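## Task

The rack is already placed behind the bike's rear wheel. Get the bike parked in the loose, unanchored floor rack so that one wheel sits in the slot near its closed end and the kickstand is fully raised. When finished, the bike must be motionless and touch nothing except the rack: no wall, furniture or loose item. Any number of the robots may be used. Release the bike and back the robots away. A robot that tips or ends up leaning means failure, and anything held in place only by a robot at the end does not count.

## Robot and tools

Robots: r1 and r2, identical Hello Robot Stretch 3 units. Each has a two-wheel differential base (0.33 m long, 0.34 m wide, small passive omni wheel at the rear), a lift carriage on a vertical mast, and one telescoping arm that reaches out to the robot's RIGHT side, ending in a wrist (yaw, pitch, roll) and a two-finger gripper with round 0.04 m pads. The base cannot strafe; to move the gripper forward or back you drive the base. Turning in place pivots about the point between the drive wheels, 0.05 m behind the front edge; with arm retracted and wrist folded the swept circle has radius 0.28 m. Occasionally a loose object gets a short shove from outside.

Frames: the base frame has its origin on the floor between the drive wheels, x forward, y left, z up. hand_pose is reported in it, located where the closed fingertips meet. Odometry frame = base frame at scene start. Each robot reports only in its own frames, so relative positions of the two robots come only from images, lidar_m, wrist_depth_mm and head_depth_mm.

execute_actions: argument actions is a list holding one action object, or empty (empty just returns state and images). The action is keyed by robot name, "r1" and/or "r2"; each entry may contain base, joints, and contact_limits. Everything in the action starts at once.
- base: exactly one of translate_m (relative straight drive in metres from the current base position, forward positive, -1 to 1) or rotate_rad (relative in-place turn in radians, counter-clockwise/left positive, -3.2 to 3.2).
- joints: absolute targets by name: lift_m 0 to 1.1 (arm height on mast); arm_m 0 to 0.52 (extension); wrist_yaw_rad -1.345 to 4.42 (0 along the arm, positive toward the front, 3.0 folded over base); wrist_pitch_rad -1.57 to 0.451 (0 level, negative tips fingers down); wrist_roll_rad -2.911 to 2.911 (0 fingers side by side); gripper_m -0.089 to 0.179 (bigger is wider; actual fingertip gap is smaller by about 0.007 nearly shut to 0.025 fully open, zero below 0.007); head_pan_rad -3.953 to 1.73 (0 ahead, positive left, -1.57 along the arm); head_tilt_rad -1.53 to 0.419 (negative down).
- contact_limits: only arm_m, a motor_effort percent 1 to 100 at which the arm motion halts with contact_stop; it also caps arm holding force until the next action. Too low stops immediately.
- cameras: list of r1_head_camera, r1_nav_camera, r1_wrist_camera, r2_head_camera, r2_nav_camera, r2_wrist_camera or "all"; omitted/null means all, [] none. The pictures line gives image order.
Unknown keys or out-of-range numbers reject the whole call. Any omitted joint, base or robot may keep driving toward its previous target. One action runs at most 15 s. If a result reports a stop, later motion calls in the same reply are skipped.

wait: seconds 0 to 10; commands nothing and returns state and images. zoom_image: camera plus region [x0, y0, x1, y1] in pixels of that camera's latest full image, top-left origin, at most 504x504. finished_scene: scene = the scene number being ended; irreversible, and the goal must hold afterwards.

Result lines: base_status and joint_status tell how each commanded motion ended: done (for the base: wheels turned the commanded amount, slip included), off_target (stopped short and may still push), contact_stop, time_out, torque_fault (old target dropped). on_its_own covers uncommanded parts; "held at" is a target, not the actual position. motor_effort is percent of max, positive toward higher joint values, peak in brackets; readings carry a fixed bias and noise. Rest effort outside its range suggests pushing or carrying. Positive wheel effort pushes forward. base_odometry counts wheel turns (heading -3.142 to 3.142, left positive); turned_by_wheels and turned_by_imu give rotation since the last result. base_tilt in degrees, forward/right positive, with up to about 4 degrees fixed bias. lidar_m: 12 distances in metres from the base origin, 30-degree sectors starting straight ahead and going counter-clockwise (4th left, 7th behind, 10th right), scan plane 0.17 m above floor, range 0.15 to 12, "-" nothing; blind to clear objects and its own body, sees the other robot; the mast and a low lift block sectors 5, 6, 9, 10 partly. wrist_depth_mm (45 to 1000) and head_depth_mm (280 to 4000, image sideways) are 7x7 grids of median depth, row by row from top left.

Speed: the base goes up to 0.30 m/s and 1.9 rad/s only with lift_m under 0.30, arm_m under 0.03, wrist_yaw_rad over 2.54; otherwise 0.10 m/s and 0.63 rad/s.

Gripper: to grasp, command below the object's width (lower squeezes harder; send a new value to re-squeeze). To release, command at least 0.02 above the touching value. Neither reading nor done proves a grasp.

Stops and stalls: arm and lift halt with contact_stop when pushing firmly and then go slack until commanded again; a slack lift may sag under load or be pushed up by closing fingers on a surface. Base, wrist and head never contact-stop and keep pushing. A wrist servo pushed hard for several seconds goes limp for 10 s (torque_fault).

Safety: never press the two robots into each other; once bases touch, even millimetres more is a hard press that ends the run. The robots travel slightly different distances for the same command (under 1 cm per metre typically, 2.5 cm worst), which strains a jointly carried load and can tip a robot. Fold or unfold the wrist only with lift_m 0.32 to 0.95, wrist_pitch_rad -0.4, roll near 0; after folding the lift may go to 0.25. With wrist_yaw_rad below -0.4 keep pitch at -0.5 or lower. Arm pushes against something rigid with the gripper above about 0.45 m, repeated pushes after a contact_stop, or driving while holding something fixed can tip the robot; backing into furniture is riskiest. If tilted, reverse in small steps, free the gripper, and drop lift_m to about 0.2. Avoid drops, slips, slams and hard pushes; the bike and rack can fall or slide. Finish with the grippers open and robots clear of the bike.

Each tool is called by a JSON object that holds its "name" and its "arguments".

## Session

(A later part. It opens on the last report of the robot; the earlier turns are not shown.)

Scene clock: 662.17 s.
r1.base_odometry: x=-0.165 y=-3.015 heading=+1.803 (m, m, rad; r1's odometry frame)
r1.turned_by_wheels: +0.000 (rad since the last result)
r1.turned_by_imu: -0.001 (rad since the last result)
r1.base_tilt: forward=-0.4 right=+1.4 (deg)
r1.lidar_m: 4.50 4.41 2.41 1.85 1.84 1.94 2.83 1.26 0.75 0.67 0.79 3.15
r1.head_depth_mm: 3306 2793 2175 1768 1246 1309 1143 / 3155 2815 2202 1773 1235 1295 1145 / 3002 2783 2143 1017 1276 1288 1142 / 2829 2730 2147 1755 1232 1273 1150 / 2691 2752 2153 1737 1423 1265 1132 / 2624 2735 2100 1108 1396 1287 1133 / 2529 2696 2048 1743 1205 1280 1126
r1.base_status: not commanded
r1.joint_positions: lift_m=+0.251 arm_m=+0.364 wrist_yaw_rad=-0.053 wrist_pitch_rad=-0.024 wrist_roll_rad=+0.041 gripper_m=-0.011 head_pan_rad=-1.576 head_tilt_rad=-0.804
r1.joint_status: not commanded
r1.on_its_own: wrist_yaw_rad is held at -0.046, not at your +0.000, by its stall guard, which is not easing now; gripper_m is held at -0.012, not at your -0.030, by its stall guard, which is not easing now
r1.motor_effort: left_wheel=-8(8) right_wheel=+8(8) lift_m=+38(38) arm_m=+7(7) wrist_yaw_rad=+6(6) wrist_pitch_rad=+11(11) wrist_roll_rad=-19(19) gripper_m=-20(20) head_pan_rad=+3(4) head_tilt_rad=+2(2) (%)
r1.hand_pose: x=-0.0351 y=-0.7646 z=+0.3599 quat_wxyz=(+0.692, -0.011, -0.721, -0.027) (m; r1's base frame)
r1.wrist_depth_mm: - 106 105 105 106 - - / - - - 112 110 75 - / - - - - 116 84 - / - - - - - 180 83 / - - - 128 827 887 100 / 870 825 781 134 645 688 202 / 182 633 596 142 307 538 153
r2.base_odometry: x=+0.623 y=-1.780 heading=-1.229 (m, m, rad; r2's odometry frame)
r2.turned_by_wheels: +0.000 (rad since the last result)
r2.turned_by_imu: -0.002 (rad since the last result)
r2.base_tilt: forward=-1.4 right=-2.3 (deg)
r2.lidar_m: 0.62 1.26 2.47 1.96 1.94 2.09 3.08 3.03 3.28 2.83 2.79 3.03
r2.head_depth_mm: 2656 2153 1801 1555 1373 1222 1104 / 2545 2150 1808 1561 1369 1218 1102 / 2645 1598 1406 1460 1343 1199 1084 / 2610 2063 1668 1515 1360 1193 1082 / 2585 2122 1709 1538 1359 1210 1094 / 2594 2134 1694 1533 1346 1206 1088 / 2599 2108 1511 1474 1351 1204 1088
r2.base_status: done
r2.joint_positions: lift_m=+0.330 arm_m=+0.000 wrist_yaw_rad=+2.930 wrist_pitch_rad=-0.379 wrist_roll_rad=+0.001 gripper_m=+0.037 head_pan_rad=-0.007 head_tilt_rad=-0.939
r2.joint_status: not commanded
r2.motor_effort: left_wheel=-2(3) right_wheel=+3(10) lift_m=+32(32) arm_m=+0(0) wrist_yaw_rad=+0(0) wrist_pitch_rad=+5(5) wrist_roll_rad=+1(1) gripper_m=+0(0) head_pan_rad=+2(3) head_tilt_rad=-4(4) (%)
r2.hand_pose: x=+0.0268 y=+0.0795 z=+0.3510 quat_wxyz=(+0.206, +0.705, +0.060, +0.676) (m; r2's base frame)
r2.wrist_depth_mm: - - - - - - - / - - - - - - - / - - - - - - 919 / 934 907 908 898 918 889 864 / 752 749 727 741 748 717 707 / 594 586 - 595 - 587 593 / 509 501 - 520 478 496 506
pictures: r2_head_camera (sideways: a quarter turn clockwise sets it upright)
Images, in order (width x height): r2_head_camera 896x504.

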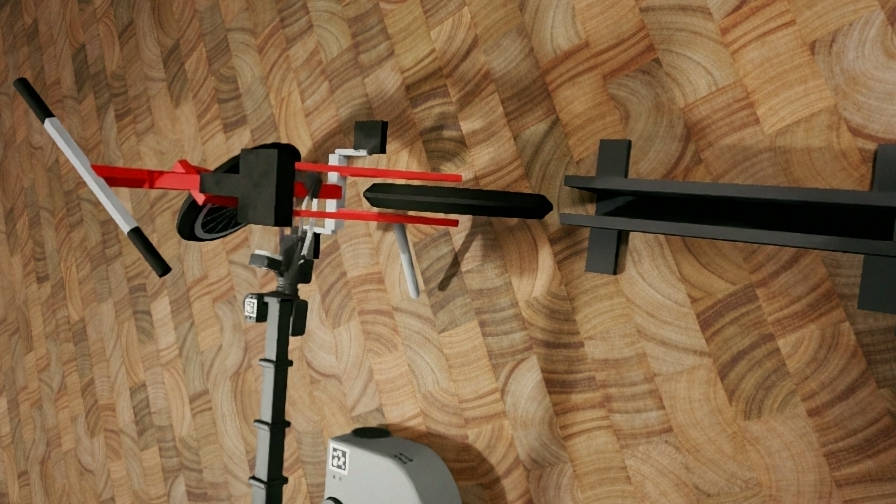

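{"name": "execute_actions", "arguments": {"actions": [{"r2": {"base": {"translate_m": 0.08}}}], "cameras": ["r2_head_camera", "r1_head_camera"]}}

Scene clock: 671.77 s.
r1.base_odometry: x=-0.165 y=-3.015 heading=+1.803 (m, m, rad; r1's odometry frame)
r1.turned_by_wheels: +0.000 (rad since the last result)
r1.turned_by_imu: +0.000 (rad since the last result)
r1.base_tilt: forward=-0.3 right=+1.4 (deg)
r1.lidar_m: 4.51 4.41 2.41 1.86 1.84 1.94 2.83 1.19 0.75 0.67 0.79 3.14
r1.head_depth_mm: 3291 2780 2163 1787 1246 1305 1149 / 3187 2771 2177 1772 1237 1301 1143 / 2967 2762 2152 1018 1271 1292 1137 / 2860 2717 2165 1635 1259 1270 1138 / 2705 2723 2130 1745 1425 1263 1134 / 2582 2725 2143 1107 1387 1288 1130 / 2508 2679 2063 1729 1204 1281 1130
r1.base_status: not commanded
r1.joint_positions: lift_m=+0.251 arm_m=+0.364 wrist_yaw_rad=-0.052 wrist_pitch_rad=-0.024 wrist_roll_rad=+0.041 gripper_m=-0.011 head_pan_rad=-1.576 head_tilt_rad=-0.804
r1.joint_status: not commanded
r1.on_its_own: wrist_yaw_rad is held at -0.046, not at your +0.000, by its stall guard, which is not easing now; gripper_m is held at -0.012, not at your -0.030, by its stall guard, which is still easing
r1.motor_effort: left_wheel=-7(7) right_wheel=+7(8) lift_m=+38(38) arm_m=+7(7) wrist_yaw_rad=+5(4) wrist_pitch_rad=+11(11) wrist_roll_rad=-18(19) gripper_m=-20(22) head_pan_rad=+4(4) head_tilt_rad=+1(2) (%)
r1.hand_pose: x=-0.0347 y=-0.7646 z=+0.3599 quat_wxyz=(+0.692, -0.010, -0.721, -0.027) (m; r1's base frame)
r1.wrist_depth_mm: - 106 105 105 106 - - / - - - 111 110 76 - / - - - - 116 83 - / - - - - - 178 83 / - - - 128 870 870 99 / 863 842 759 134 671 694 198 / 183 634 594 142 306 544 153
r2.base_odometry: x=+0.650 y=-1.856 heading=-1.230 (m, m, rad; r2's odometry frame)
r2.turned_by_wheels: +0.000 (rad since the last result)
r2.turned_by_imu: -0.001 (rad since the last result)
r2.base_tilt: forward=-1.4 right=-2.3 (deg)
r2.lidar_m: 0.54 1.20 2.51 1.99 1.98 2.12 3.14 3.12 3.38 2.80 2.76 2.99
r2.head_depth_mm: 2659 2162 1815 1553 1378 1223 1099 / 2544 2146 1800 1523 1367 1219 1104 / 2621 1621 1195 1463 1297 1203 1084 / 2641 2057 1669 1512 1357 1193 1077 / 2618 2123 1703 1536 1362 1210 1092 / 2607 2115 1730 1539 1356 1207 1088 / 2606 2104 1725 1442 1349 1207 1087
r2.base_status: done
r2.joint_positions: lift_m=+0.330 arm_m=+0.000 wrist_yaw_rad=+2.930 wrist_pitch_rad=-0.379 wrist_roll_rad=+0.001 gripper_m=+0.037 head_pan_rad=-0.007 head_tilt_rad=-0.939
r2.joint_status: not commanded
r2.motor_effort: left_wheel=-2(2) right_wheel=+5(9) lift_m=+32(32) arm_m=+0(0) wrist_yaw_rad=+0(0) wrist_pitch_rad=+5(5) wrist_roll_rad=+1(1) gripper_m=+1(1) head_pan_rad=+2(3) head_tilt_rad=-4(4) (%)
r2.hand_pose: x=+0.0268 y=+0.0795 z=+0.3510 quat_wxyz=(+0.206, +0.705, +0.060, +0.676) (m; r2's base frame)
r2.wrist_depth_mm: - - - - - - - / - - - - - - - / - - - - - - 880 / 915 928 915 919 926 919 801 / 733 711 721 740 756 708 721 / 594 596 - 592 - 583 604 / 504 509 - 530 491 499 504
pictures: r1_head_camera (sideways: a quarter turn clockwise sets it upright), r2_head_camera (sideways: a quarter turn clockwise sets it upright)
Images, in order (width x height): r1_head_camera 896x504, r2_head_camera 896x504.

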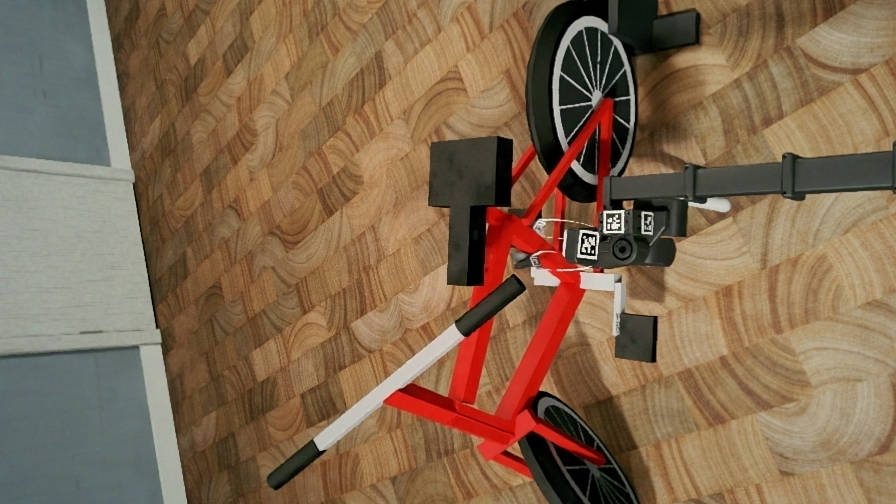

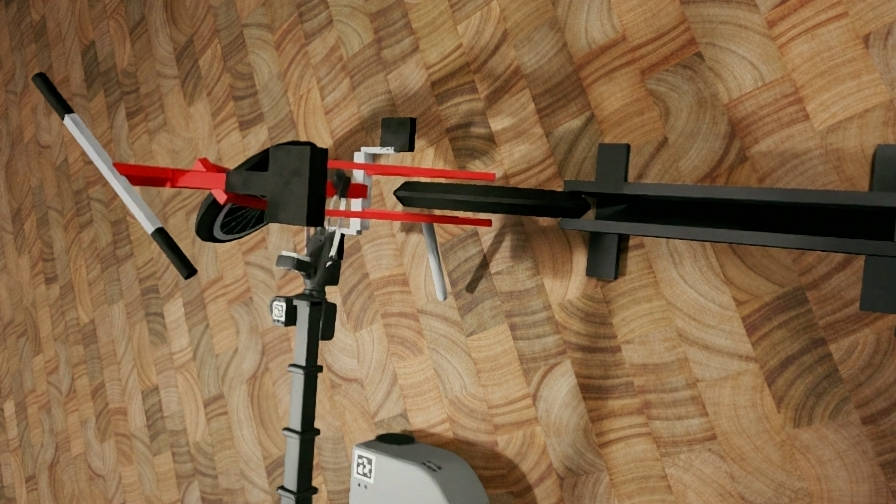

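{"name": "execute_actions", "arguments": {"actions": [{"r2": {"base": {"rotate_rad": -0.09}}}], "cameras": []}}

{"name": "execute_actions", "arguments": {"actions": [{"r2": {"base": {"translate_m": 0.25}}}], "cameras": ["r2_head_camera", "r1_head_camera", "r2_nav_camera"]}}

Scene clock: 679.87 s.
r1.base_odometry: x=-0.165 y=-3.015 heading=+1.803 (m, m, rad; r1's odometry frame)
r1.turned_by_wheels: +0.000 (rad since the last result)
r1.turned_by_imu: +0.000 (rad since the last result)
r1.base_tilt: forward=-0.4 right=+1.4 (deg)
r1.lidar_m: 4.49 4.41 2.40 1.86 1.84 1.95 2.83 1.19 0.75 0.66 0.79 3.13
r1.head_depth_mm: 3226 2825 2196 1790 1247 1289 1151 / 3174 2841 2175 1765 1239 1308 1145 / 3009 2779 2164 1015 1279 1300 1147 / 2839 2810 2133 1631 1246 1264 1139 / 2720 2743 2161 1752 1418 1259 1135 / 2616 2721 2116 1110 1393 1289 1135 / 2527 2694 2072 1734 1212 1290 1128
r1.base_status: not commanded
r1.joint_positions: lift_m=+0.251 arm_m=+0.364 wrist_yaw_rad=-0.052 wrist_pitch_rad=-0.024 wrist_roll_rad=+0.040 gripper_m=-0.008 head_pan_rad=-1.576 head_tilt_rad=-0.804
r1.joint_status: not commanded
r1.on_its_own: wrist_yaw_rad is held at -0.046, not at your +0.000, by its stall guard, which is not easing now; gripper_m is held at -0.009, not at your -0.030, by its stall guard, which is not easing now
r1.motor_effort: left_wheel=-7(7) right_wheel=+6(6) lift_m=+37(38) arm_m=+7(7) wrist_yaw_rad=+5(3) wrist_pitch_rad=+11(11) wrist_roll_rad=-18(18) gripper_m=-19(20) head_pan_rad=+3(3) head_tilt_rad=+2(2) (%)
r1.hand_pose: x=-0.0346 y=-0.7646 z=+0.3599 quat_wxyz=(+0.693, -0.010, -0.721, -0.027) (m; r1's base frame)
r1.wrist_depth_mm: - 106 106 105 106 - - / - - - 111 110 75 - / - - - - 116 83 - / - - - - - 178 83 / - - - 127 867 875 99 / 877 818 760 134 657 692 199 / 181 630 595 142 307 543 152
r2.base_odometry: x=+0.650 y=-1.856 heading=-1.320 (m, m, rad; r2's odometry frame)
r2.turned_by_wheels: -0.090 (rad since the last result)
r2.turned_by_imu: -0.091 (rad since the last result)
r2.base_tilt: forward=-1.4 right=-2.3 (deg)
r2.lidar_m: 0.55 1.20 2.71 2.03 1.99 2.06 2.90 3.11 3.25 2.87 2.76 2.91
r2.head_depth_mm: 2668 2161 1811 1568 1366 1225 1105 / 2667 2130 1809 1557 1372 1221 1103 / 2546 2150 1760 1522 1361 1204 1083 / 2605 1572 1257 1462 1291 1198 1077 / 2607 2075 1664 1535 1360 1208 1093 / 2604 2121 1673 1533 1347 1208 1085 / 2591 2108 1686 1500 1350 1207 1090
r2.base_status: done
r2.joint_positions: lift_m=+0.330 arm_m=+0.000 wrist_yaw_rad=+2.930 wrist_pitch_rad=-0.379 wrist_roll_rad=+0.001 gripper_m=+0.037 head_pan_rad=-0.007 head_tilt_rad=-0.939
r2.joint_status: not commanded
r2.motor_effort: left_wheel=+2(4) right_wheel=-3(5) lift_m=+32(32) arm_m=+0(0) wrist_yaw_rad=+0(0) wrist_pitch_rad=+5(5) wrist_roll_rad=+1(1) gripper_m=+0(1) head_pan_rad=+2(1) head_tilt_rad=-4(4) (%)
r2.hand_pose: x=+0.0268 y=+0.0795 z=+0.3510 quat_wxyz=(+0.206, +0.705, +0.060, +0.676) (m; r2's base frame)
r2.wrist_depth_mm: - - - - - - - / - - - - - - - / - - - - - - 887 / 930 906 945 901 923 897 842 / 738 728 707 751 745 694 717 / 617 589 - 595 - 592 594 / 505 505 - 517 492 509 500
pictures: none
No camera images: the call's "cameras" was empty. Leave "cameras" out to get every camera's image.

Scene clock: 683.93 s.
r1.base_odometry: x=-0.165 y=-3.015 heading=+1.804 (m, m, rad; r1's odometry frame)
r1.turned_by_wheels: +0.001 (rad since the last result)
r1.turned_by_imu: +0.022 (rad since the last result)
r1.base_tilt: forward=-0.4 right=+1.4 (deg)
r1.lidar_m: 4.49 4.41 2.37 1.86 1.83 1.95 2.90 0.99 0.75 0.65 0.71 3.16
r1.head_depth_mm: 3253 2831 2174 1793 1278 1303 1138 / 3086 2812 2183 1759 1207 1302 1142 / 2978 2819 2151 1620 1251 1270 1139 / 2812 2768 2131 1067 1290 1270 1135 / 2664 2727 2142 1632 1427 1293 1140 / 2602 2742 2142 1627 1426 1286 1132 / 2494 2684 2129 1747 1166 1281 1119
r1.base_status: not commanded
r1.joint_positions: lift_m=+0.251 arm_m=+0.365 wrist_yaw_rad=+0.009 wrist_pitch_rad=-0.013 wrist_roll_rad=+0.035 gripper_m=-0.008 head_pan_rad=-1.576 head_tilt_rad=-0.803
r1.joint_status: not commanded
r1.on_its_own: wrist_yaw_rad is held at -0.046, not at your +0.000, by its stall guard, which is still easing; gripper_m is held at -0.009, not at your -0.030, by its stall guard, which is not easing now; left_wheel is at rest, and its effort (+19) is outside its rest range (-18 to +18); right_wheel is at rest, and its effort (-21) is outside its rest range (-18 to +18)
r1.motor_effort: left_wheel=+19(36) right_wheel=-21(41) lift_m=+37(38) arm_m=+0(10) wrist_yaw_rad=-45(88) wrist_pitch_rad=+6(11) wrist_roll_rad=-16(18) gripper_m=-25(31) head_pan_rad=+3(4) head_tilt_rad=+1(3) (%)
r1.hand_pose: x=-0.0191 y=-0.7659 z=+0.3626 quat_wxyz=(+0.695, +0.008, -0.719, -0.002) (m; r1's base frame)
r1.wrist_depth_mm: - 113 112 112 112 - - / - - - 115 86 - - / - - - - 168 83 - / - - - 124 - 175 86 / - - - 128 - 870 88 / 869 828 733 133 703 695 185 / 660 638 601 140 515 553 147
r2.base_odometry: x=+0.712 y=-2.098 heading=-1.319 (m, m, rad; r2's odometry frame)
r2.turned_by_wheels: +0.000 (rad since the last result)
r2.turned_by_imu: -0.267 (rad since the last result)
r2.base_tilt: forward=-1.4 right=-2.3 (deg)
r2.lidar_m: 0.39 0.70 1.05 2.36 2.08 2.08 2.46 3.28 3.27 3.03 2.64 2.68
r2.head_depth_mm: 2552 2149 1817 1567 1380 1223 1107 / 2649 2144 1803 1549 1371 1220 1097 / 2624 2135 1784 1551 1361 1217 1094 / 2619 2120 1779 1543 1357 1195 1064 / 2604 2129 1740 1314 1117 1175 1091 / 2584 2002 1298 1448 1353 1205 1089 / 2588 2103 1658 1450 1349 1206 1088
r2.base_status: done
r2.joint_positions: lift_m=+0.330 arm_m=+0.000 wrist_yaw_rad=+2.930 wrist_pitch_rad=-0.380 wrist_roll_rad=+0.001 gripper_m=+0.037 head_pan_rad=-0.007 head_tilt_rad=-0.939
r2.joint_status: not commanded
r2.motor_effort: left_wheel=+4(24) right_wheel=+5(43) lift_m=+32(32) arm_m=+0(0) wrist_yaw_rad=+0(1) wrist_pitch_rad=+5(5) wrist_roll_rad=+1(1) gripper_m=-1(0) head_pan_rad=+2(1) head_tilt_rad=-4(4) (%)
r2.hand_pose: x=+0.0267 y=+0.0794 z=+0.3510 quat_wxyz=(+0.206, +0.705, +0.060, +0.676) (m; r2's base frame)
r2.wrist_depth_mm: - - - - - - - / - - - - - - - / - - - - - 999 - / 933 893 913 913 918 904 916 / 727 709 710 770 764 753 703 / 594 583 - 587 - 595 582 / 504 504 - 516 494 509 506
pictures: r1_head_camera (sideways: a quarter turn clockwise sets it upright), r2_head_camera (sideways: a quarter turn clockwise sets it upright), r2_nav_camera (sideways: a quarter turn counterclockwise sets it upright)
Images, in order (width x height): r1_head_camera 896x504, r2_head_camera 896x504, r2_nav_camera 672x504.

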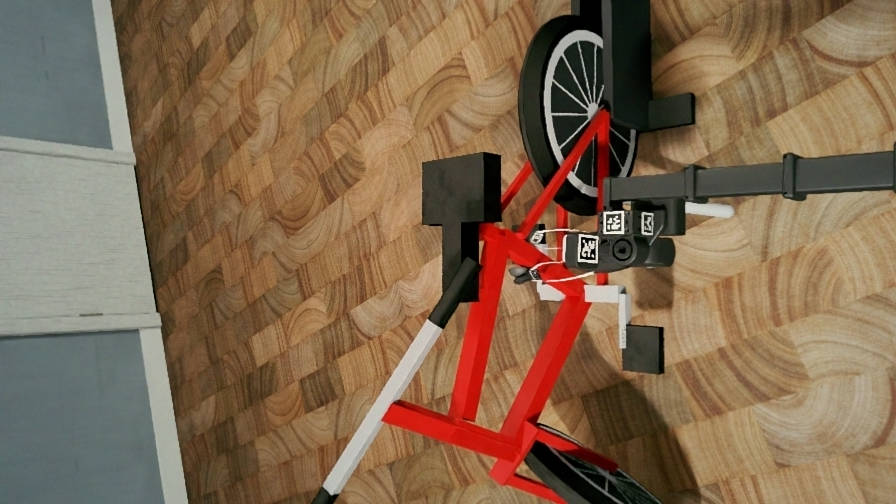

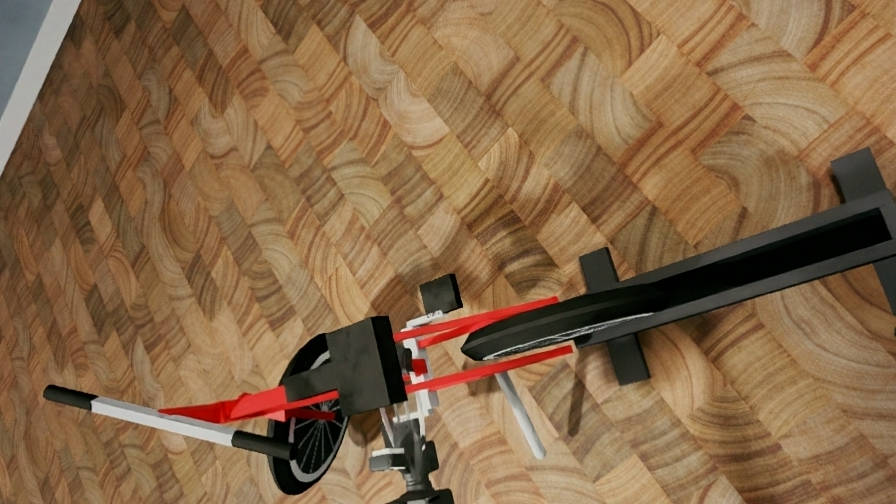

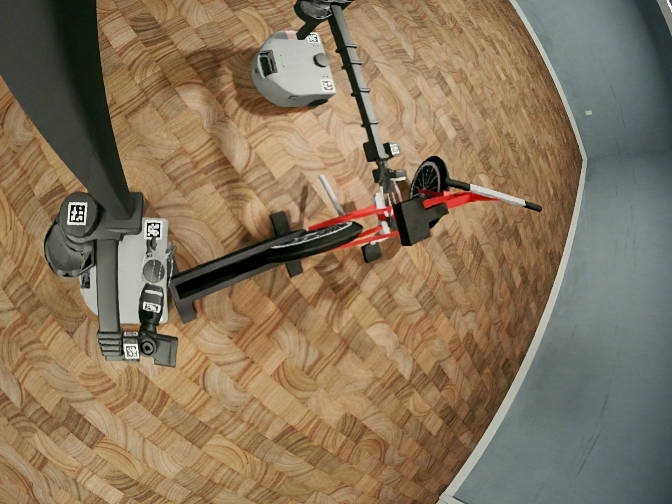

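{"name": "execute_actions", "arguments": {"actions": [{"r2": {"base": {"translate_m": -0.06}}, "r1": {"joints": {"arm_m": 0.358, "wrist_yaw_rad": 0.0}}}], "cameras": []}}

{"name": "execute_actions", "arguments": {"actions": [{"r2": {"base": {"rotate_rad": 0.27}}, "r1": {"joints": {"gripper_m": 0.1}}}], "cameras": ["r2_head_camera", "r1_head_camera", "r2_nav_camera"]}}

Scene clock: 758.77 s.
r1.base_odometry: x=-0.165 y=-3.015 heading=+1.803 (m, m, rad; r1's odometry frame)
r1.turned_by_wheels: -0.001 (rad since the last result)
r1.turned_by_imu: -0.002 (rad since the last result)
r1.base_tilt: forward=-0.4 right=+1.5 (deg)
r1.lidar_m: 4.47 4.40 2.37 1.85 1.84 1.96 2.90 1.03 0.75 0.65 0.71 3.16
r1.head_depth_mm: 3228 2790 2161 1786 1270 1296 1147 / 3088 2789 2177 1753 1204 1299 1147 / 2942 2780 2158 1040 1242 1274 1145 / 2763 2765 2154 1059 1287 1265 1147 / 2701 2728 2140 1713 1423 1287 1140 / 2569 2715 2147 1021 1418 1291 1130 / 2485 2665 2139 1742 1150 1282 1127
r1.base_status: not commanded
r1.joint_positions: lift_m=+0.251 arm_m=+0.359 wrist_yaw_rad=+0.049 wrist_pitch_rad=-0.013 wrist_roll_rad=+0.035 gripper_m=-0.008 head_pan_rad=-1.576 head_tilt_rad=-0.803
r1.joint_status: wrist_yaw_rad off_target (ended at +0.049, target +0.000); the others done
r1.on_its_own: wrist_yaw_rad is held at +0.047, not at your +0.000, by its stall guard, which is not easing now; gripper_m is held at -0.009, not at your -0.030, by its stall guard, which is not easing now
r1.motor_effort: left_wheel=+3(10) right_wheel=-4(11) lift_m=+37(36) arm_m=-7(7) wrist_yaw_rad=-2(24) wrist_pitch_rad=+6(6) wrist_roll_rad=-16(16) gripper_m=-21(22) head_pan_rad=+4(4) head_tilt_rad=+1(2) (%)
r1.hand_pose: x=-0.0090 y=-0.7593 z=+0.3628 quat_wxyz=(+0.695, +0.022, -0.719, +0.012) (m; r1's base frame)
r1.wrist_depth_mm: - 114 113 111 110 - - / - - - 115 113 79 - / - - - - 120 82 - / - - - 139 - 175 84 / - - - 130 - 885 90 / 862 842 768 135 682 708 185 / 182 628 609 143 313 556 149
r2.base_odometry: x=+0.697 y=-2.040 heading=-1.319 (m, m, rad; r2's odometry frame)
r2.turned_by_wheels: +0.000 (rad since the last result)
r2.turned_by_imu: -0.001 (rad since the last result)
r2.base_tilt: forward=-1.5 right=-2.3 (deg)
r2.lidar_m: 0.45 0.77 1.09 2.32 2.04 2.04 2.40 3.23 3.22 3.09 2.68 2.69
r2.head_depth_mm: 2586 2153 1813 1567 1375 1226 1106 / 2686 2125 1807 1553 1367 1218 1100 / 2670 2137 1800 1548 1365 1218 1079 / 2625 2119 1792 1539 1334 1181 1052 / 2589 2099 1715 1340 1178 1190 1091 / 2599 2004 1096 1474 1355 1209 1090 / 2586 2114 1659 1501 1345 1206 1090
r2.base_status: done
r2.joint_positions: lift_m=+0.330 arm_m=+0.000 wrist_yaw_rad=+2.930 wrist_pitch_rad=-0.380 wrist_roll_rad=+0.001 gripper_m=+0.037 head_pan_rad=-0.007 head_tilt_rad=-0.939
r2.joint_status: not commanded
r2.motor_effort: left_wheel=+1(4) right_wheel=-1(3) lift_m=+32(32) arm_m=+0(0) wrist_yaw_rad=+0(0) wrist_pitch_rad=+5(5) wrist_roll_rad=+1(1) gripper_m=-1(1) head_pan_rad=+1(1) head_tilt_rad=-3(4) (%)
r2.hand_pose: x=+0.0267 y=+0.0794 z=+0.3510 quat_wxyz=(+0.206, +0.705, +0.060, +0.676) (m; r2's base frame)
r2.wrist_depth_mm: - - - - - - - / - - - - - - - / - - - - 963 934 - / 933 887 909 921 912 915 909 / 715 721 713 762 741 727 732 / 585 599 - 591 - 593 596 / 509 505 - 511 492 503 511
pictures: none
No camera images: the call's "cameras" was empty. Leave "cameras" out to get every camera's image.

Scene clock: 760.33 s.
r1.base_odometry: x=-0.165 y=-3.015 heading=+1.803 (m, m, rad; r1's odometry frame)
r1.turned_by_wheels: +0.000 (rad since the last result)
r1.turned_by_imu: +0.000 (rad since the last result)
r1.base_tilt: forward=-0.4 right=+1.4 (deg)
r1.lidar_m: 4.49 4.39 2.37 1.85 1.84 1.96 2.90 1.07 0.75 0.65 0.71 3.15
r1.head_depth_mm: 3282 2836 2192 1777 1264 1310 1145 / 3096 2773 2160 1768 1213 1299 1142 / 2925 2778 2150 1045 1247 1272 1141 / 2789 2771 2164 1062 1287 1254 1136 / 2682 2704 2146 1716 1416 1281 1130 / 2597 2741 2125 1620 1420 1284 1126 / 2496 2691 2121 1741 1161 1279 1129
r1.base_status: not commanded
r1.joint_positions: lift_m=+0.251 arm_m=+0.358 wrist_yaw_rad=+0.049 wrist_pitch_rad=-0.015 wrist_roll_rad=+0.006 gripper_m=+0.100 head_pan_rad=-1.576 head_tilt_rad=-0.803
r1.joint_status: all done
r1.on_its_own: wrist_yaw_rad is held at +0.047, not at your +0.000, by its stall guard, which is not easing now
r1.motor_effort: left_wheel=+0(4) right_wheel=+0(4) lift_m=+36(36) arm_m=-4(7) wrist_yaw_rad=-2(1) wrist_pitch_rad=+7(7) wrist_roll_rad=-3(16) gripper_m=+1(79) head_pan_rad=+4(4) head_tilt_rad=+0(1) (%)
r1.hand_pose: x=-0.0090 y=-0.7589 z=+0.3622 quat_wxyz=(+0.705, +0.023, -0.709, +0.012) (m; r1's base frame)
r1.wrist_depth_mm: - 117 115 113 112 - - / - - - 117 116 81 - / - - - - 122 84 - / - - - - - 177 86 / - - - 133 955 906 89 / 822 809 721 138 737 700 188 / 180 609 603 145 312 555 147
r2.base_odometry: x=+0.697 y=-2.040 heading=-1.050 (m, m, rad; r2's odometry frame)
r2.turned_by_wheels: +0.270 (rad since the last result)
r2.turned_by_imu: +0.271 (rad since the last result)
r2.base_tilt: forward=-1.4 right=-2.3 (deg)
r2.lidar_m: 0.45 1.09 1.13 2.09 2.07 2.14 3.02 3.24 3.40 2.77 2.68 2.85
r2.head_depth_mm: 2698 2146 1811 1555 1368 1220 1101 / 2641 2154 1810 1559 1369 1216 1106 / 2655 2129 1763 1491 1328 1199 1052 / 2626 1431 1105 1364 1274 1193 1065 / 2608 2116 1704 1540 1350 1214 1088 / 2597 2107 1771 1533 1352 1209 1088 / 2585 2111 1770 1530 1343 1201 1089
r2.base_status: done
r2.joint_positions: lift_m=+0.330 arm_m=+0.000 wrist_yaw_rad=+2.930 wrist_pitch_rad=-0.380 wrist_roll_rad=+0.001 gripper_m=+0.037 head_pan_rad=-0.007 head_tilt_rad=-0.939
r2.joint_status: not commanded
r2.motor_effort: left_wheel=-2(4) right_wheel=+3(5) lift_m=+32(32) arm_m=+0(0) wrist_yaw_rad=+0(0) wrist_pitch_rad=+5(5) wrist_roll_rad=+1(1) gripper_m=-1(1) head_pan_rad=+2(2) head_tilt_rad=-4(4) (%)
r2.hand_pose: x=+0.0267 y=+0.0794 z=+0.3510 quat_wxyz=(+0.206, +0.705, +0.060, +0.676) (m; r2's base frame)
r2.wrist_depth_mm: - - - - - - - / - - - - - - - / - - - - - 909 825 / 924 918 917 899 927 871 784 / 736 734 737 763 750 721 732 / 589 610 - 600 - 589 584 / 516 500 - 525 489 503 496
pictures: r1_head_camera (sideways: a quarter turn clockwise sets it upright), r2_head_camera (sideways: a quarter turn clockwise sets it upright), r2_nav_camera (sideways: a quarter turn counterclockwise sets it upright)
Images, in order (width x height): r1_head_camera 896x504, r2_head_camera 896x504, r2_nav_camera 672x504.

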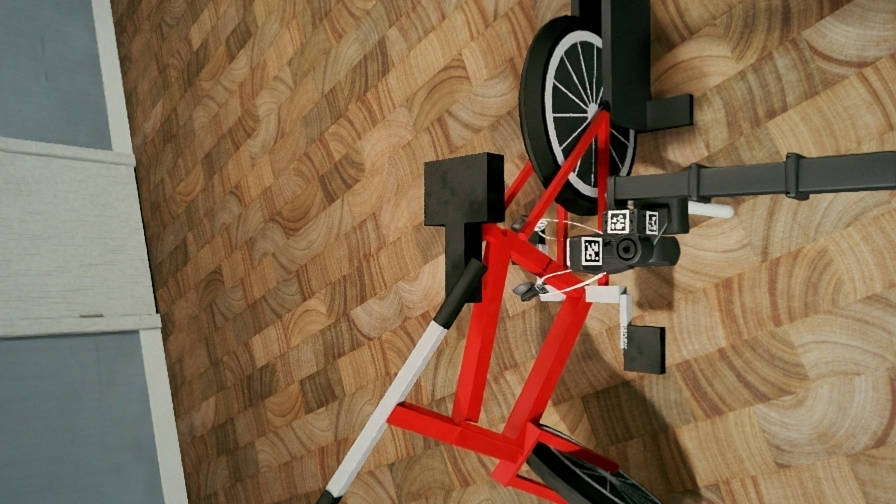

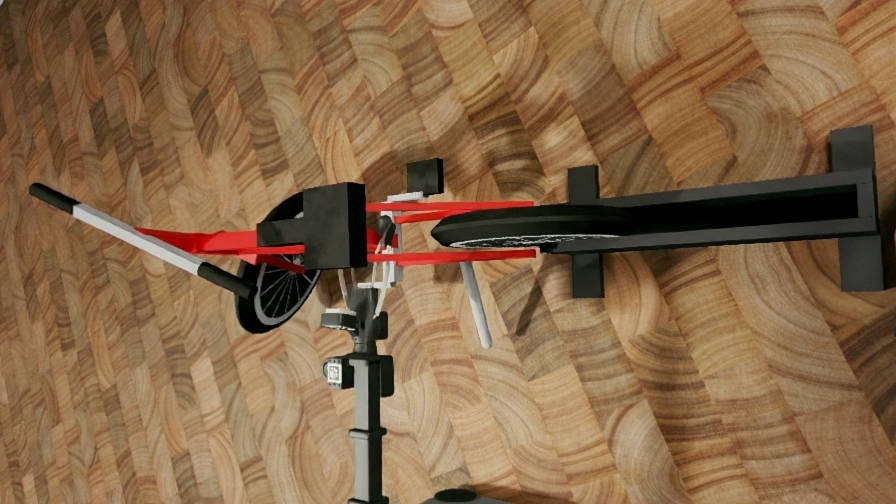

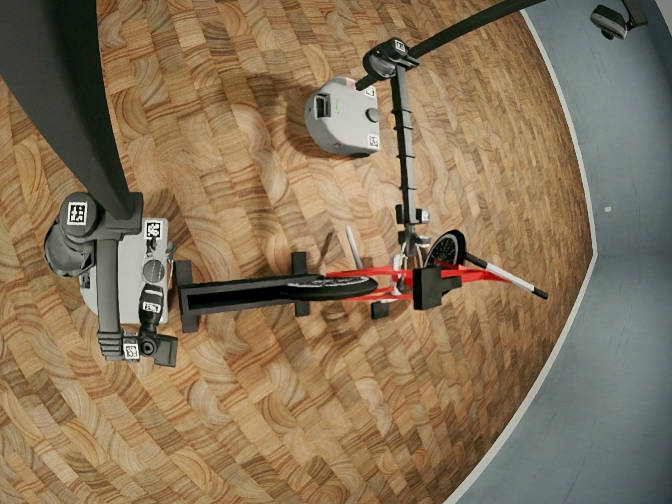

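{"name": "execute_actions", "arguments": {"actions": [{"r1": {"joints": {"arm_m": 0.08, "wrist_yaw_rad": 0.0}}, "r2": {"base": {"translate_m": 0.04}}}], "cameras": []}}

{"name": "execute_actions", "arguments": {"actions": [{"r1": {"joints": {"lift_m": 0.52, "head_tilt_rad": -0.6, "head_pan_rad": -1.4}}}], "cameras": ["r1_wrist_camera", "r1_head_camera"]}}

Scene clock: 789.27 s.
r1.base_odometry: x=-0.165 y=-3.015 heading=+1.803 (m, m, rad; r1's odometry frame)
r1.turned_by_wheels: +0.000 (rad since the last result)
r1.turned_by_imu: -0.001 (rad since the last result)
r1.base_tilt: forward=-0.4 right=+1.4 (deg)
r1.lidar_m: 4.47 4.37 2.37 1.85 1.84 1.96 2.90 1.04 0.75 0.65 0.71 3.15
r1.head_depth_mm: 3274 2846 2187 1778 1263 1298 1149 / 3110 2784 2172 1771 1206 1293 1142 / 2926 2817 2157 1045 1243 1301 1180 / 2789 2772 2170 1067 1417 1292 1154 / 2662 2742 2127 1703 1415 1261 1140 / 2595 2744 2152 1613 1421 1289 1127 / 2499 2661 2124 1751 1163 1277 1129
r1.base_status: not commanded
r1.joint_positions: lift_m=+0.251 arm_m=+0.080 wrist_yaw_rad=+0.002 wrist_pitch_rad=-0.016 wrist_roll_rad=+0.006 gripper_m=+0.100 head_pan_rad=-1.576 head_tilt_rad=-0.803
r1.joint_status: all done
r1.motor_effort: left_wheel=+0(1) right_wheel=+0(0) lift_m=+37(37) arm_m=-4(4) wrist_yaw_rad=-1(4) wrist_pitch_rad=+8(8) wrist_roll_rad=-3(3) gripper_m=+0(0) head_pan_rad=+4(4) head_tilt_rad=+2(2) (%)
r1.hand_pose: x=-0.0211 y=-0.4811 z=+0.3619 quat_wxyz=(+0.705, +0.007, -0.709, -0.006) (m; r1's base frame)
r1.wrist_depth_mm: - 375 - 363 352 - - / - - - 380 - - - / - - - - - - - / 410 417 - - - 400 399 / 400 513 448 537 430 410 411 / 413 528 431 681 433 430 422 / 457 341 364 595 527 446 424
r2.base_odometry: x=+0.717 y=-2.075 heading=-1.050 (m, m, rad; r2's odometry frame)
r2.turned_by_wheels: +0.000 (rad since the last result)
r2.turned_by_imu: -0.001 (rad since the last result)
r2.base_tilt: forward=-1.5 right=-2.3 (deg)
r2.lidar_m: 0.41 1.05 1.10 2.12 2.08 2.16 3.02 3.27 3.43 2.75 2.66 2.83
r2.head_depth_mm: 2660 2154 1806 1560 1370 1223 1102 / 2657 2150 1799 1552 1368 1221 1097 / 2641 2141 1756 1491 1342 1187 1051 / 2605 1311 1081 1486 1196 1193 1076 / 2603 2112 1703 1542 1352 1206 1094 / 2590 2121 1780 1501 1357 1208 1090 / 2591 2089 1763 1504 1353 1204 1092
r2.base_status: done
r2.joint_positions: lift_m=+0.330 arm_m=+0.000 wrist_yaw_rad=+2.930 wrist_pitch_rad=-0.380 wrist_roll_rad=+0.001 gripper_m=+0.037 head_pan_rad=-0.007 head_tilt_rad=-0.939
r2.joint_status: not commanded
r2.motor_effort: left_wheel=-2(3) right_wheel=+3(6) lift_m=+32(32) arm_m=+0(0) wrist_yaw_rad=+0(0) wrist_pitch_rad=+5(5) wrist_roll_rad=+1(1) gripper_m=-1(0) head_pan_rad=+2(2) head_tilt_rad=-4(3) (%)
r2.hand_pose: x=+0.0267 y=+0.0794 z=+0.3510 quat_wxyz=(+0.206, +0.705, +0.060, +0.676) (m; r2's base frame)
r2.wrist_depth_mm: - - - - - - - / - - - - - - - / - - - - - 898 811 / 903 910 898 907 908 812 793 / 717 721 711 737 743 710 733 / 596 598 - 587 - 579 603 / 510 497 - 519 490 505 504
pictures: none
No camera images: the call's "cameras" was empty. Leave "cameras" out to get every camera's image.

Scene clock: 792.53 s.
r1.base_odometry: x=-0.165 y=-3.015 heading=+1.803 (m, m, rad; r1's odometry frame)
r1.turned_by_wheels: +0.000 (rad since the last result)
r1.turned_by_imu: +0.000 (rad since the last result)
r1.base_tilt: forward=-0.4 right=+1.4 (deg)
r1.lidar_m: 4.49 4.41 2.36 1.85 1.83 1.95 2.90 1.04 0.75 0.65 0.71 3.17
r1.head_depth_mm: 2731 3090 3165 2262 1787 1099 1170 / 2713 2929 3102 2242 1764 1105 1181 / 2611 2905 3074 2238 1767 1202 1279 / 2564 2813 3014 2241 1718 1408 1200 / 2510 2744 2934 2194 1608 1377 1194 / 2483 2688 2879 2122 1749 1174 1220 / 2373 2630 2831 2165 1725 1386 1183
r1.base_status: not commanded
r1.joint_positions: lift_m=+0.519 arm_m=+0.080 wrist_yaw_rad=+0.002 wrist_pitch_rad=-0.017 wrist_roll_rad=+0.006 gripper_m=+0.100 head_pan_rad=-1.407 head_tilt_rad=-0.606
r1.joint_status: all done
r1.motor_effort: left_wheel=+0(0) right_wheel=+0(0) lift_m=+39(40) arm_m=-3(4) wrist_yaw_rad=-2(1) wrist_pitch_rad=+7(8) wrist_roll_rad=-3(3) gripper_m=+0(0) head_pan_rad=+4(18) head_tilt_rad=+4(26) (%)
r1.hand_pose: x=-0.0211 y=-0.4811 z=+0.6296 quat_wxyz=(+0.705, +0.007, -0.709, -0.006) (m; r1's base frame)
r1.wrist_depth_mm: - - - - - - - / - - - - - - - / - - - - - - - / - - - - - - - / - 429 - 423 377 - - / - 464 - 449 - - - / - 466 958 915 864 452 892
r2.base_odometry: x=+0.717 y=-2.075 heading=-1.050 (m, m, rad; r2's odometry frame)
r2.turned_by_wheels: +0.000 (rad since the last result)
r2.turned_by_imu: -0.001 (rad since the last result)
r2.base_tilt: forward=-1.4 right=-2.3 (deg)
r2.lidar_m: 0.41 1.05 1.10 2.11 2.09 2.16 3.03 3.26 3.44 2.75 2.66 2.83
r2.head_depth_mm: 2667 2151 1816 1563 1372 1222 1098 / 2647 2142 1809 1555 1368 1221 1100 / 2640 2144 1758 1491 1350 1175 1052 / 2632 1311 1083 1478 1190 1195 1083 / 2619 2106 1714 1544 1351 1212 1090 / 2620 2112 1779 1536 1356 1204 1092 / 2577 2101 1737 1531 1350 1205 1087
r2.base_status: not commanded
r2.joint_positions: lift_m=+0.330 arm_m=+0.000 wrist_yaw_rad=+2.930 wrist_pitch_rad=-0.380 wrist_roll_rad=+0.001 gripper_m=+0.037 head_pan_rad=-0.007 head_tilt_rad=-0.939
r2.joint_status: not commanded
r2.motor_effort: left_wheel=-2(2) right_wheel=+2(3) lift_m=+32(32) arm_m=+0(0) wrist_yaw_rad=+0(0) wrist_pitch_rad=+5(5) wrist_roll_rad=+1(1) gripper_m=+1(1) head_pan_rad=+2(2) head_tilt_rad=-4(4) (%)
r2.hand_pose: x=+0.0267 y=+0.0794 z=+0.3510 quat_wxyz=(+0.206, +0.705, +0.060, +0.676) (m; r2's base frame)
r2.wrist_depth_mm: - - - - - - - / - - - - - - - / - - - - - 901 823 / 947 933 927 903 921 815 771 / 712 728 735 742 746 716 711 / 600 583 - 587 - 595 594 / 515 513 - 522 484 504 501
pictures: r1_head_camera (sideways: a quarter turn clockwise sets it upright), r1_wrist_camera
Images, in order (width x height): r1_head_camera 896x504, r1_wrist_camera 644x364.

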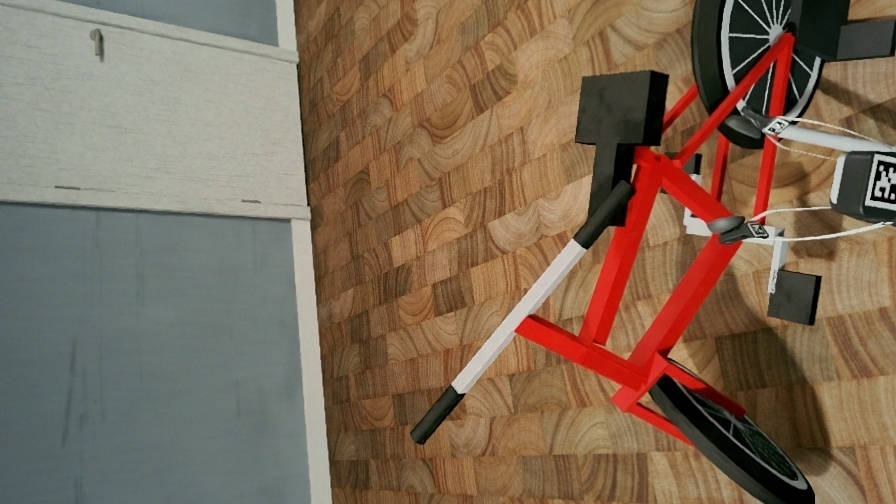

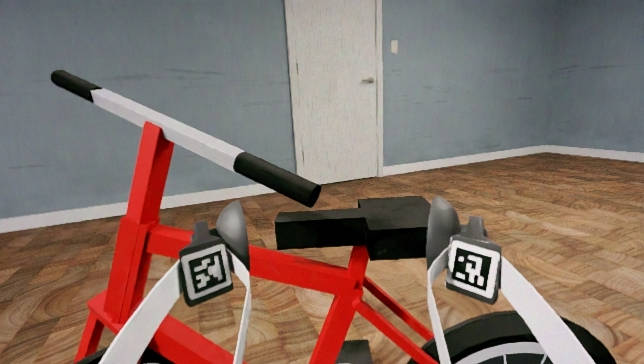

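{"name": "execute_actions", "arguments": {"actions": [{"r1": {"base": {"translate_m": 0.076}, "joints": {"lift_m": 0.566, "wrist_roll_rad": 1.57, "gripper_m": 0.1, "arm_m": 0.2}}}], "cameras": ["r1_wrist_camera", "r1_head_camera"]}}

Scene clock: 809.63 s.
r1.base_odometry: x=-0.183 y=-2.941 heading=+1.803 (m, m, rad; r1's odometry frame)
r1.turned_by_wheels: +0.000 (rad since the last result)
r1.turned_by_imu: +0.000 (rad since the last result)
r1.base_tilt: forward=-0.3 right=+1.4 (deg)
r1.lidar_m: 4.40 4.34 2.41 1.89 1.87 1.99 2.96 1.11 0.67 0.75 0.67 3.13
r1.head_depth_mm: 2731 3039 3184 2241 1775 1074 1174 / 2640 2924 3069 2278 1770 1048 - / 2559 2904 3130 2249 1814 1452 - / 2484 2813 3017 2241 1007 1378 1191 / 2474 2721 2863 2204 1693 1340 1222 / 2397 2657 2837 2117 1738 1173 1196 / 2354 2605 2734 2184 1730 1432 1176
r1.base_status: done
r1.joint_positions: lift_m=+0.565 arm_m=+0.200 wrist_yaw_rad=+0.002 wrist_pitch_rad=-0.017 wrist_roll_rad=+1.567 gripper_m=+0.100 head_pan_rad=-1.407 head_tilt_rad=-0.606
r1.joint_status: all done
r1.motor_effort: left_wheel=-1(4) right_wheel=+1(4) lift_m=+39(42) arm_m=+4(3) wrist_yaw_rad=-2(1) wrist_pitch_rad=+8(8) wrist_roll_rad=+1(3) gripper_m=-1(4) head_pan_rad=+4(4) head_tilt_rad=+5(4) (%)
r1.hand_pose: x=-0.0210 y=-0.6004 z=+0.6753 quat_wxyz=(+0.003, +0.001, -1.000, -0.009) (m; r1's base frame)
r1.wrist_depth_mm: - - - - - 228 685 / - - - - - 270 275 / - - - - - 275 659 / - - - - 228 288 726 / - - - - - 298 760 / - - - - - 950 766 / - - - 340 326 322 329
r2.base_odometry: x=+0.717 y=-2.075 heading=-1.050 (m, m, rad; r2's odometry frame)
r2.turned_by_wheels: +0.000 (rad since the last result)
r2.turned_by_imu: -0.001 (rad since the last result)
r2.base_tilt: forward=-1.4 right=-2.3 (deg)
r2.lidar_m: 0.41 1.12 1.16 2.12 2.09 2.16 3.03 3.27 3.43 2.75 2.66 2.82
r2.head_depth_mm: 2695 2142 1816 1561 1365 1226 1103 / 2650 2142 1807 1551 1370 1223 1102 / 2639 2143 1756 1494 1336 1182 1050 / 2632 1316 1079 1490 1194 1194 1079 / 2603 2056 1713 1545 1350 1216 1095 / 2600 2006 1780 1536 1354 1199 1085 / 2589 1942 1762 1527 1351 1207 1087
r2.base_status: not commanded
r2.joint_positions: lift_m=+0.330 arm_m=+0.000 wrist_yaw_rad=+2.930 wrist_pitch_rad=-0.380 wrist_roll_rad=+0.001 gripper_m=+0.037 head_pan_rad=-0.007 head_tilt_rad=-0.939
r2.joint_status: not commanded
r2.motor_effort: left_wheel=-2(2) right_wheel=+2(2) lift_m=+32(32) arm_m=+0(0) wrist_yaw_rad=+0(0) wrist_pitch_rad=+5(5) wrist_roll_rad=+1(1) gripper_m=+1(0) head_pan_rad=+3(2) head_tilt_rad=-4(4) (%)
r2.hand_pose: x=+0.0267 y=+0.0794 z=+0.3510 quat_wxyz=(+0.206, +0.705, +0.060, +0.676) (m; r2's base frame)
r2.wrist_depth_mm: - - - - - - - / - - - - - - - / - - - - - 979 806 / 912 918 925 960 928 861 796 / 740 729 720 766 729 705 740 / 587 592 - 588 - 589 591 / 506 507 - 521 485 501 505
pictures: r1_head_camera (sideways: a quarter turn clockwise sets it upright), r1_wrist_camera
Images, in order (width x height): r1_head_camera 896x504, r1_wrist_camera 644x364.

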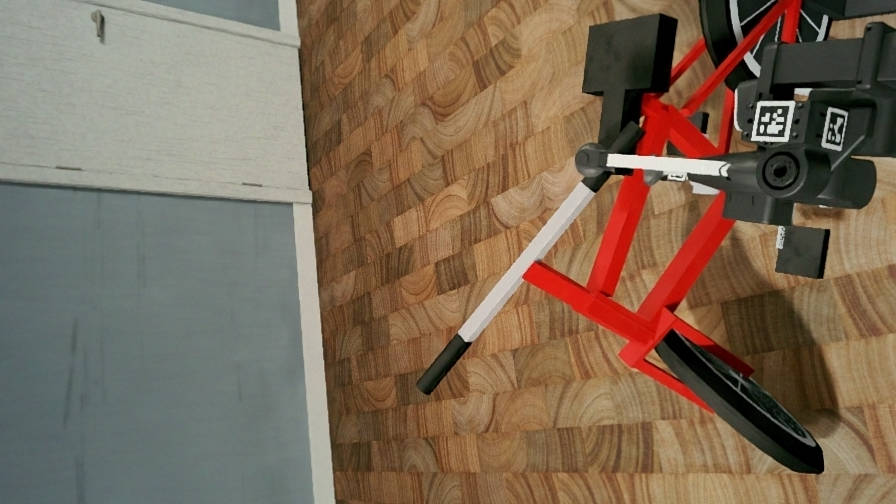

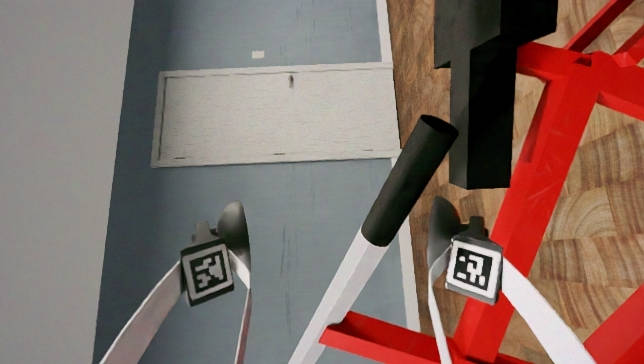

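{"name": "execute_actions", "arguments": {"actions": [{"r1": {"joints": {"lift_m": 0.535}}}], "cameras": []}}

{"name": "execute_actions", "arguments": {"actions": [{"r1": {"joints": {"arm_m": 0.265}}}], "cameras": ["r1_wrist_camera"]}}

Scene clock: 819.27 s.
r1.base_odometry: x=-0.183 y=-2.941 heading=+1.803 (m, m, rad; r1's odometry frame)
r1.turned_by_wheels: +0.000 (rad since the last result)
r1.turned_by_imu: +0.000 (rad since the last result)
r1.base_tilt: forward=-0.4 right=+1.5 (deg)
r1.lidar_m: 4.39 4.33 2.42 1.89 1.86 1.99 2.95 1.11 0.67 0.74 0.67 3.11
r1.head_depth_mm: 2729 3016 3140 2279 1785 1072 1163 / 2664 2918 3118 2252 1768 1106 - / 2571 2866 3058 2266 1770 1368 - / 2516 2823 2961 2230 1010 1381 1185 / 2454 2723 2917 2205 1693 1336 1220 / 2431 2650 2824 2127 1728 1170 1195 / 2364 2605 2761 2176 1731 1425 1183
r1.base_status: not commanded
r1.joint_positions: lift_m=+0.536 arm_m=+0.200 wrist_yaw_rad=+0.002 wrist_pitch_rad=-0.017 wrist_roll_rad=+1.567 gripper_m=+0.100 head_pan_rad=-1.407 head_tilt_rad=-0.606
r1.joint_status: all done
r1.motor_effort: left_wheel=-1(2) right_wheel=+0(1) lift_m=+12(36) arm_m=+4(4) wrist_yaw_rad=-1(1) wrist_pitch_rad=+8(8) wrist_roll_rad=+1(1) gripper_m=+1(1) head_pan_rad=+4(4) head_tilt_rad=+4(4) (%)
r1.hand_pose: x=-0.0210 y=-0.6004 z=+0.6457 quat_wxyz=(+0.003, +0.001, -1.000, -0.009) (m; r1's base frame)
r1.wrist_depth_mm: - - - - 312 251 317 / - - - - - 274 275 / - - - - 277 281 686 / - - - - - 292 718 / - - - - - 905 722 / - - - - - 915 745 / - - - 317 325 - 314
r2.base_odometry: x=+0.717 y=-2.075 heading=-1.050 (m, m, rad; r2's odometry frame)
r2.turned_by_wheels: +0.000 (rad since the last result)
r2.turned_by_imu: -0.001 (rad since the last result)
r2.base_tilt: forward=-1.4 right=-2.2 (deg)
r2.lidar_m: 0.41 1.12 1.15 2.11 2.08 2.16 3.05 3.26 3.42 2.74 2.67 2.83
r2.head_depth_mm: 2668 2156 1831 1562 1374 1220 1107 / 2659 2133 1815 1562 1369 1221 1100 / 2598 2145 1755 1488 1337 1178 1053 / 2614 1311 1079 1478 1191 1200 1078 / 2597 2068 1713 1539 1359 1210 1092 / 2594 2111 1777 1532 1348 1206 1088 / 2587 2102 1766 1526 1354 1205 1086
r2.base_status: not commanded
r2.joint_positions: lift_m=+0.330 arm_m=+0.000 wrist_yaw_rad=+2.930 wrist_pitch_rad=-0.380 wrist_roll_rad=+0.001 gripper_m=+0.037 head_pan_rad=-0.007 head_tilt_rad=-0.939
r2.joint_status: not commanded
r2.motor_effort: left_wheel=-2(2) right_wheel=+2(3) lift_m=+32(32) arm_m=+0(0) wrist_yaw_rad=+0(0) wrist_pitch_rad=+5(5) wrist_roll_rad=+1(1) gripper_m=+0(1) head_pan_rad=+2(3) head_tilt_rad=-4(4) (%)
r2.hand_pose: x=+0.0267 y=+0.0794 z=+0.3510 quat_wxyz=(+0.206, +0.705, +0.060, +0.676) (m; r2's base frame)
r2.wrist_depth_mm: - - - - - - - / - - - - - - - / - - - - - 963 819 / 898 935 942 940 926 854 796 / 731 718 744 763 758 721 706 / 592 594 - 579 - 585 579 / 506 498 - 524 489 507 498
pictures: none
No camera images: the call's "cameras" was empty. Leave "cameras" out to get every camera's image.

Scene clock: 820.90 s.
r1.base_odometry: x=-0.183 y=-2.941 heading=+1.803 (m, m, rad; r1's odometry frame)
r1.turned_by_wheels: +0.000 (rad since the last result)
r1.turned_by_imu: +0.000 (rad since the last result)
r1.base_tilt: forward=-0.3 right=+1.4 (deg)
r1.lidar_m: 4.41 4.34 2.40 1.89 1.87 1.99 2.95 1.11 0.67 0.74 0.67 3.11
r1.head_depth_mm: 2665 3086 3136 2269 1771 1065 1177 / 2652 2968 3130 2239 1776 1015 1185 / 2558 2890 3064 2251 1766 1425 1205 / 2522 2838 2970 2236 1009 1376 1183 / 2449 2707 2862 2218 1696 1336 1228 / 2420 2637 2821 2147 1750 1167 1200 / 2337 2624 2769 2207 1735 1427 1182
r1.base_status: not commanded
r1.joint_positions: lift_m=+0.536 arm_m=+0.265 wrist_yaw_rad=+0.002 wrist_pitch_rad=-0.017 wrist_roll_rad=+1.567 gripper_m=+0.100 head_pan_rad=-1.407 head_tilt_rad=-0.606
r1.joint_status: all done
r1.motor_effort: left_wheel=-2(1) right_wheel=+1(1) lift_m=+12(12) arm_m=+4(4) wrist_yaw_rad=-1(1) wrist_pitch_rad=+8(8) wrist_roll_rad=+1(1) gripper_m=+1(0) head_pan_rad=+4(4) head_tilt_rad=+4(5) (%)
r1.hand_pose: x=-0.0210 y=-0.6654 z=+0.6457 quat_wxyz=(+0.002, +0.001, -1.000, -0.009) (m; r1's base frame)
r1.wrist_depth_mm: - - - - - 201 215 / - - - - - 206 212 / - - - - 232 212 219 / - - - - 139 216 224 / - - - - - 246 656 / - - - 211 - 237 723 / - - - - - 245 701
r2.base_odometry: x=+0.717 y=-2.075 heading=-1.050 (m, m, rad; r2's odometry frame)
r2.turned_by_wheels: +0.000 (rad since the last result)
r2.turned_by_imu: +0.000 (rad since the last result)
r2.base_tilt: forward=-1.4 right=-2.3 (deg)
r2.lidar_m: 0.41 1.11 1.16 2.11 2.09 2.16 3.05 3.26 3.44 2.75 2.66 2.83
r2.head_depth_mm: 2671 2152 1808 1556 1368 1224 1105 / 2648 2147 1801 1553 1370 1222 1105 / 2636 2136 1759 1486 1338 1185 1051 / 2641 1251 1080 1479 1191 1188 1079 / 2620 2058 1719 1544 1362 1207 1090 / 2594 2121 1780 1530 1349 1206 1088 / 2581 961 1772 1524 1354 1205 1088
r2.base_status: not commanded
r2.joint_positions: lift_m=+0.330 arm_m=+0.000 wrist_yaw_rad=+2.930 wrist_pitch_rad=-0.380 wrist_roll_rad=+0.001 gripper_m=+0.037 head_pan_rad=-0.007 head_tilt_rad=-0.939
r2.joint_status: not commanded
r2.motor_effort: left_wheel=-2(2) right_wheel=+2(3) lift_m=+32(32) arm_m=+0(0) wrist_yaw_rad=+0(0) wrist_pitch_rad=+5(5) wrist_roll_rad=+1(1) gripper_m=+0(0) head_pan_rad=+2(3) head_tilt_rad=-4(4) (%)
r2.hand_pose: x=+0.0267 y=+0.0794 z=+0.3510 quat_wxyz=(+0.206, +0.705, +0.060, +0.676) (m; r2's base frame)
r2.wrist_depth_mm: - - - - - - - / - - - - - - - / - - - - - 998 819 / 921 878 912 945 905 873 804 / 726 727 726 737 759 718 720 / 594 602 - 586 - 603 601 / 505 509 - 519 490 500 505
pictures: r1_wrist_camera
Images, in order (width x height): r1_wrist_camera 644x364.

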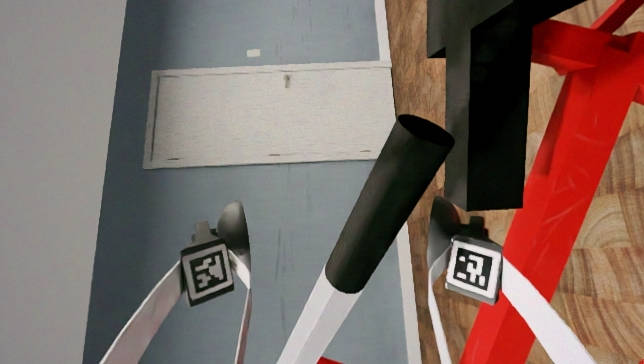

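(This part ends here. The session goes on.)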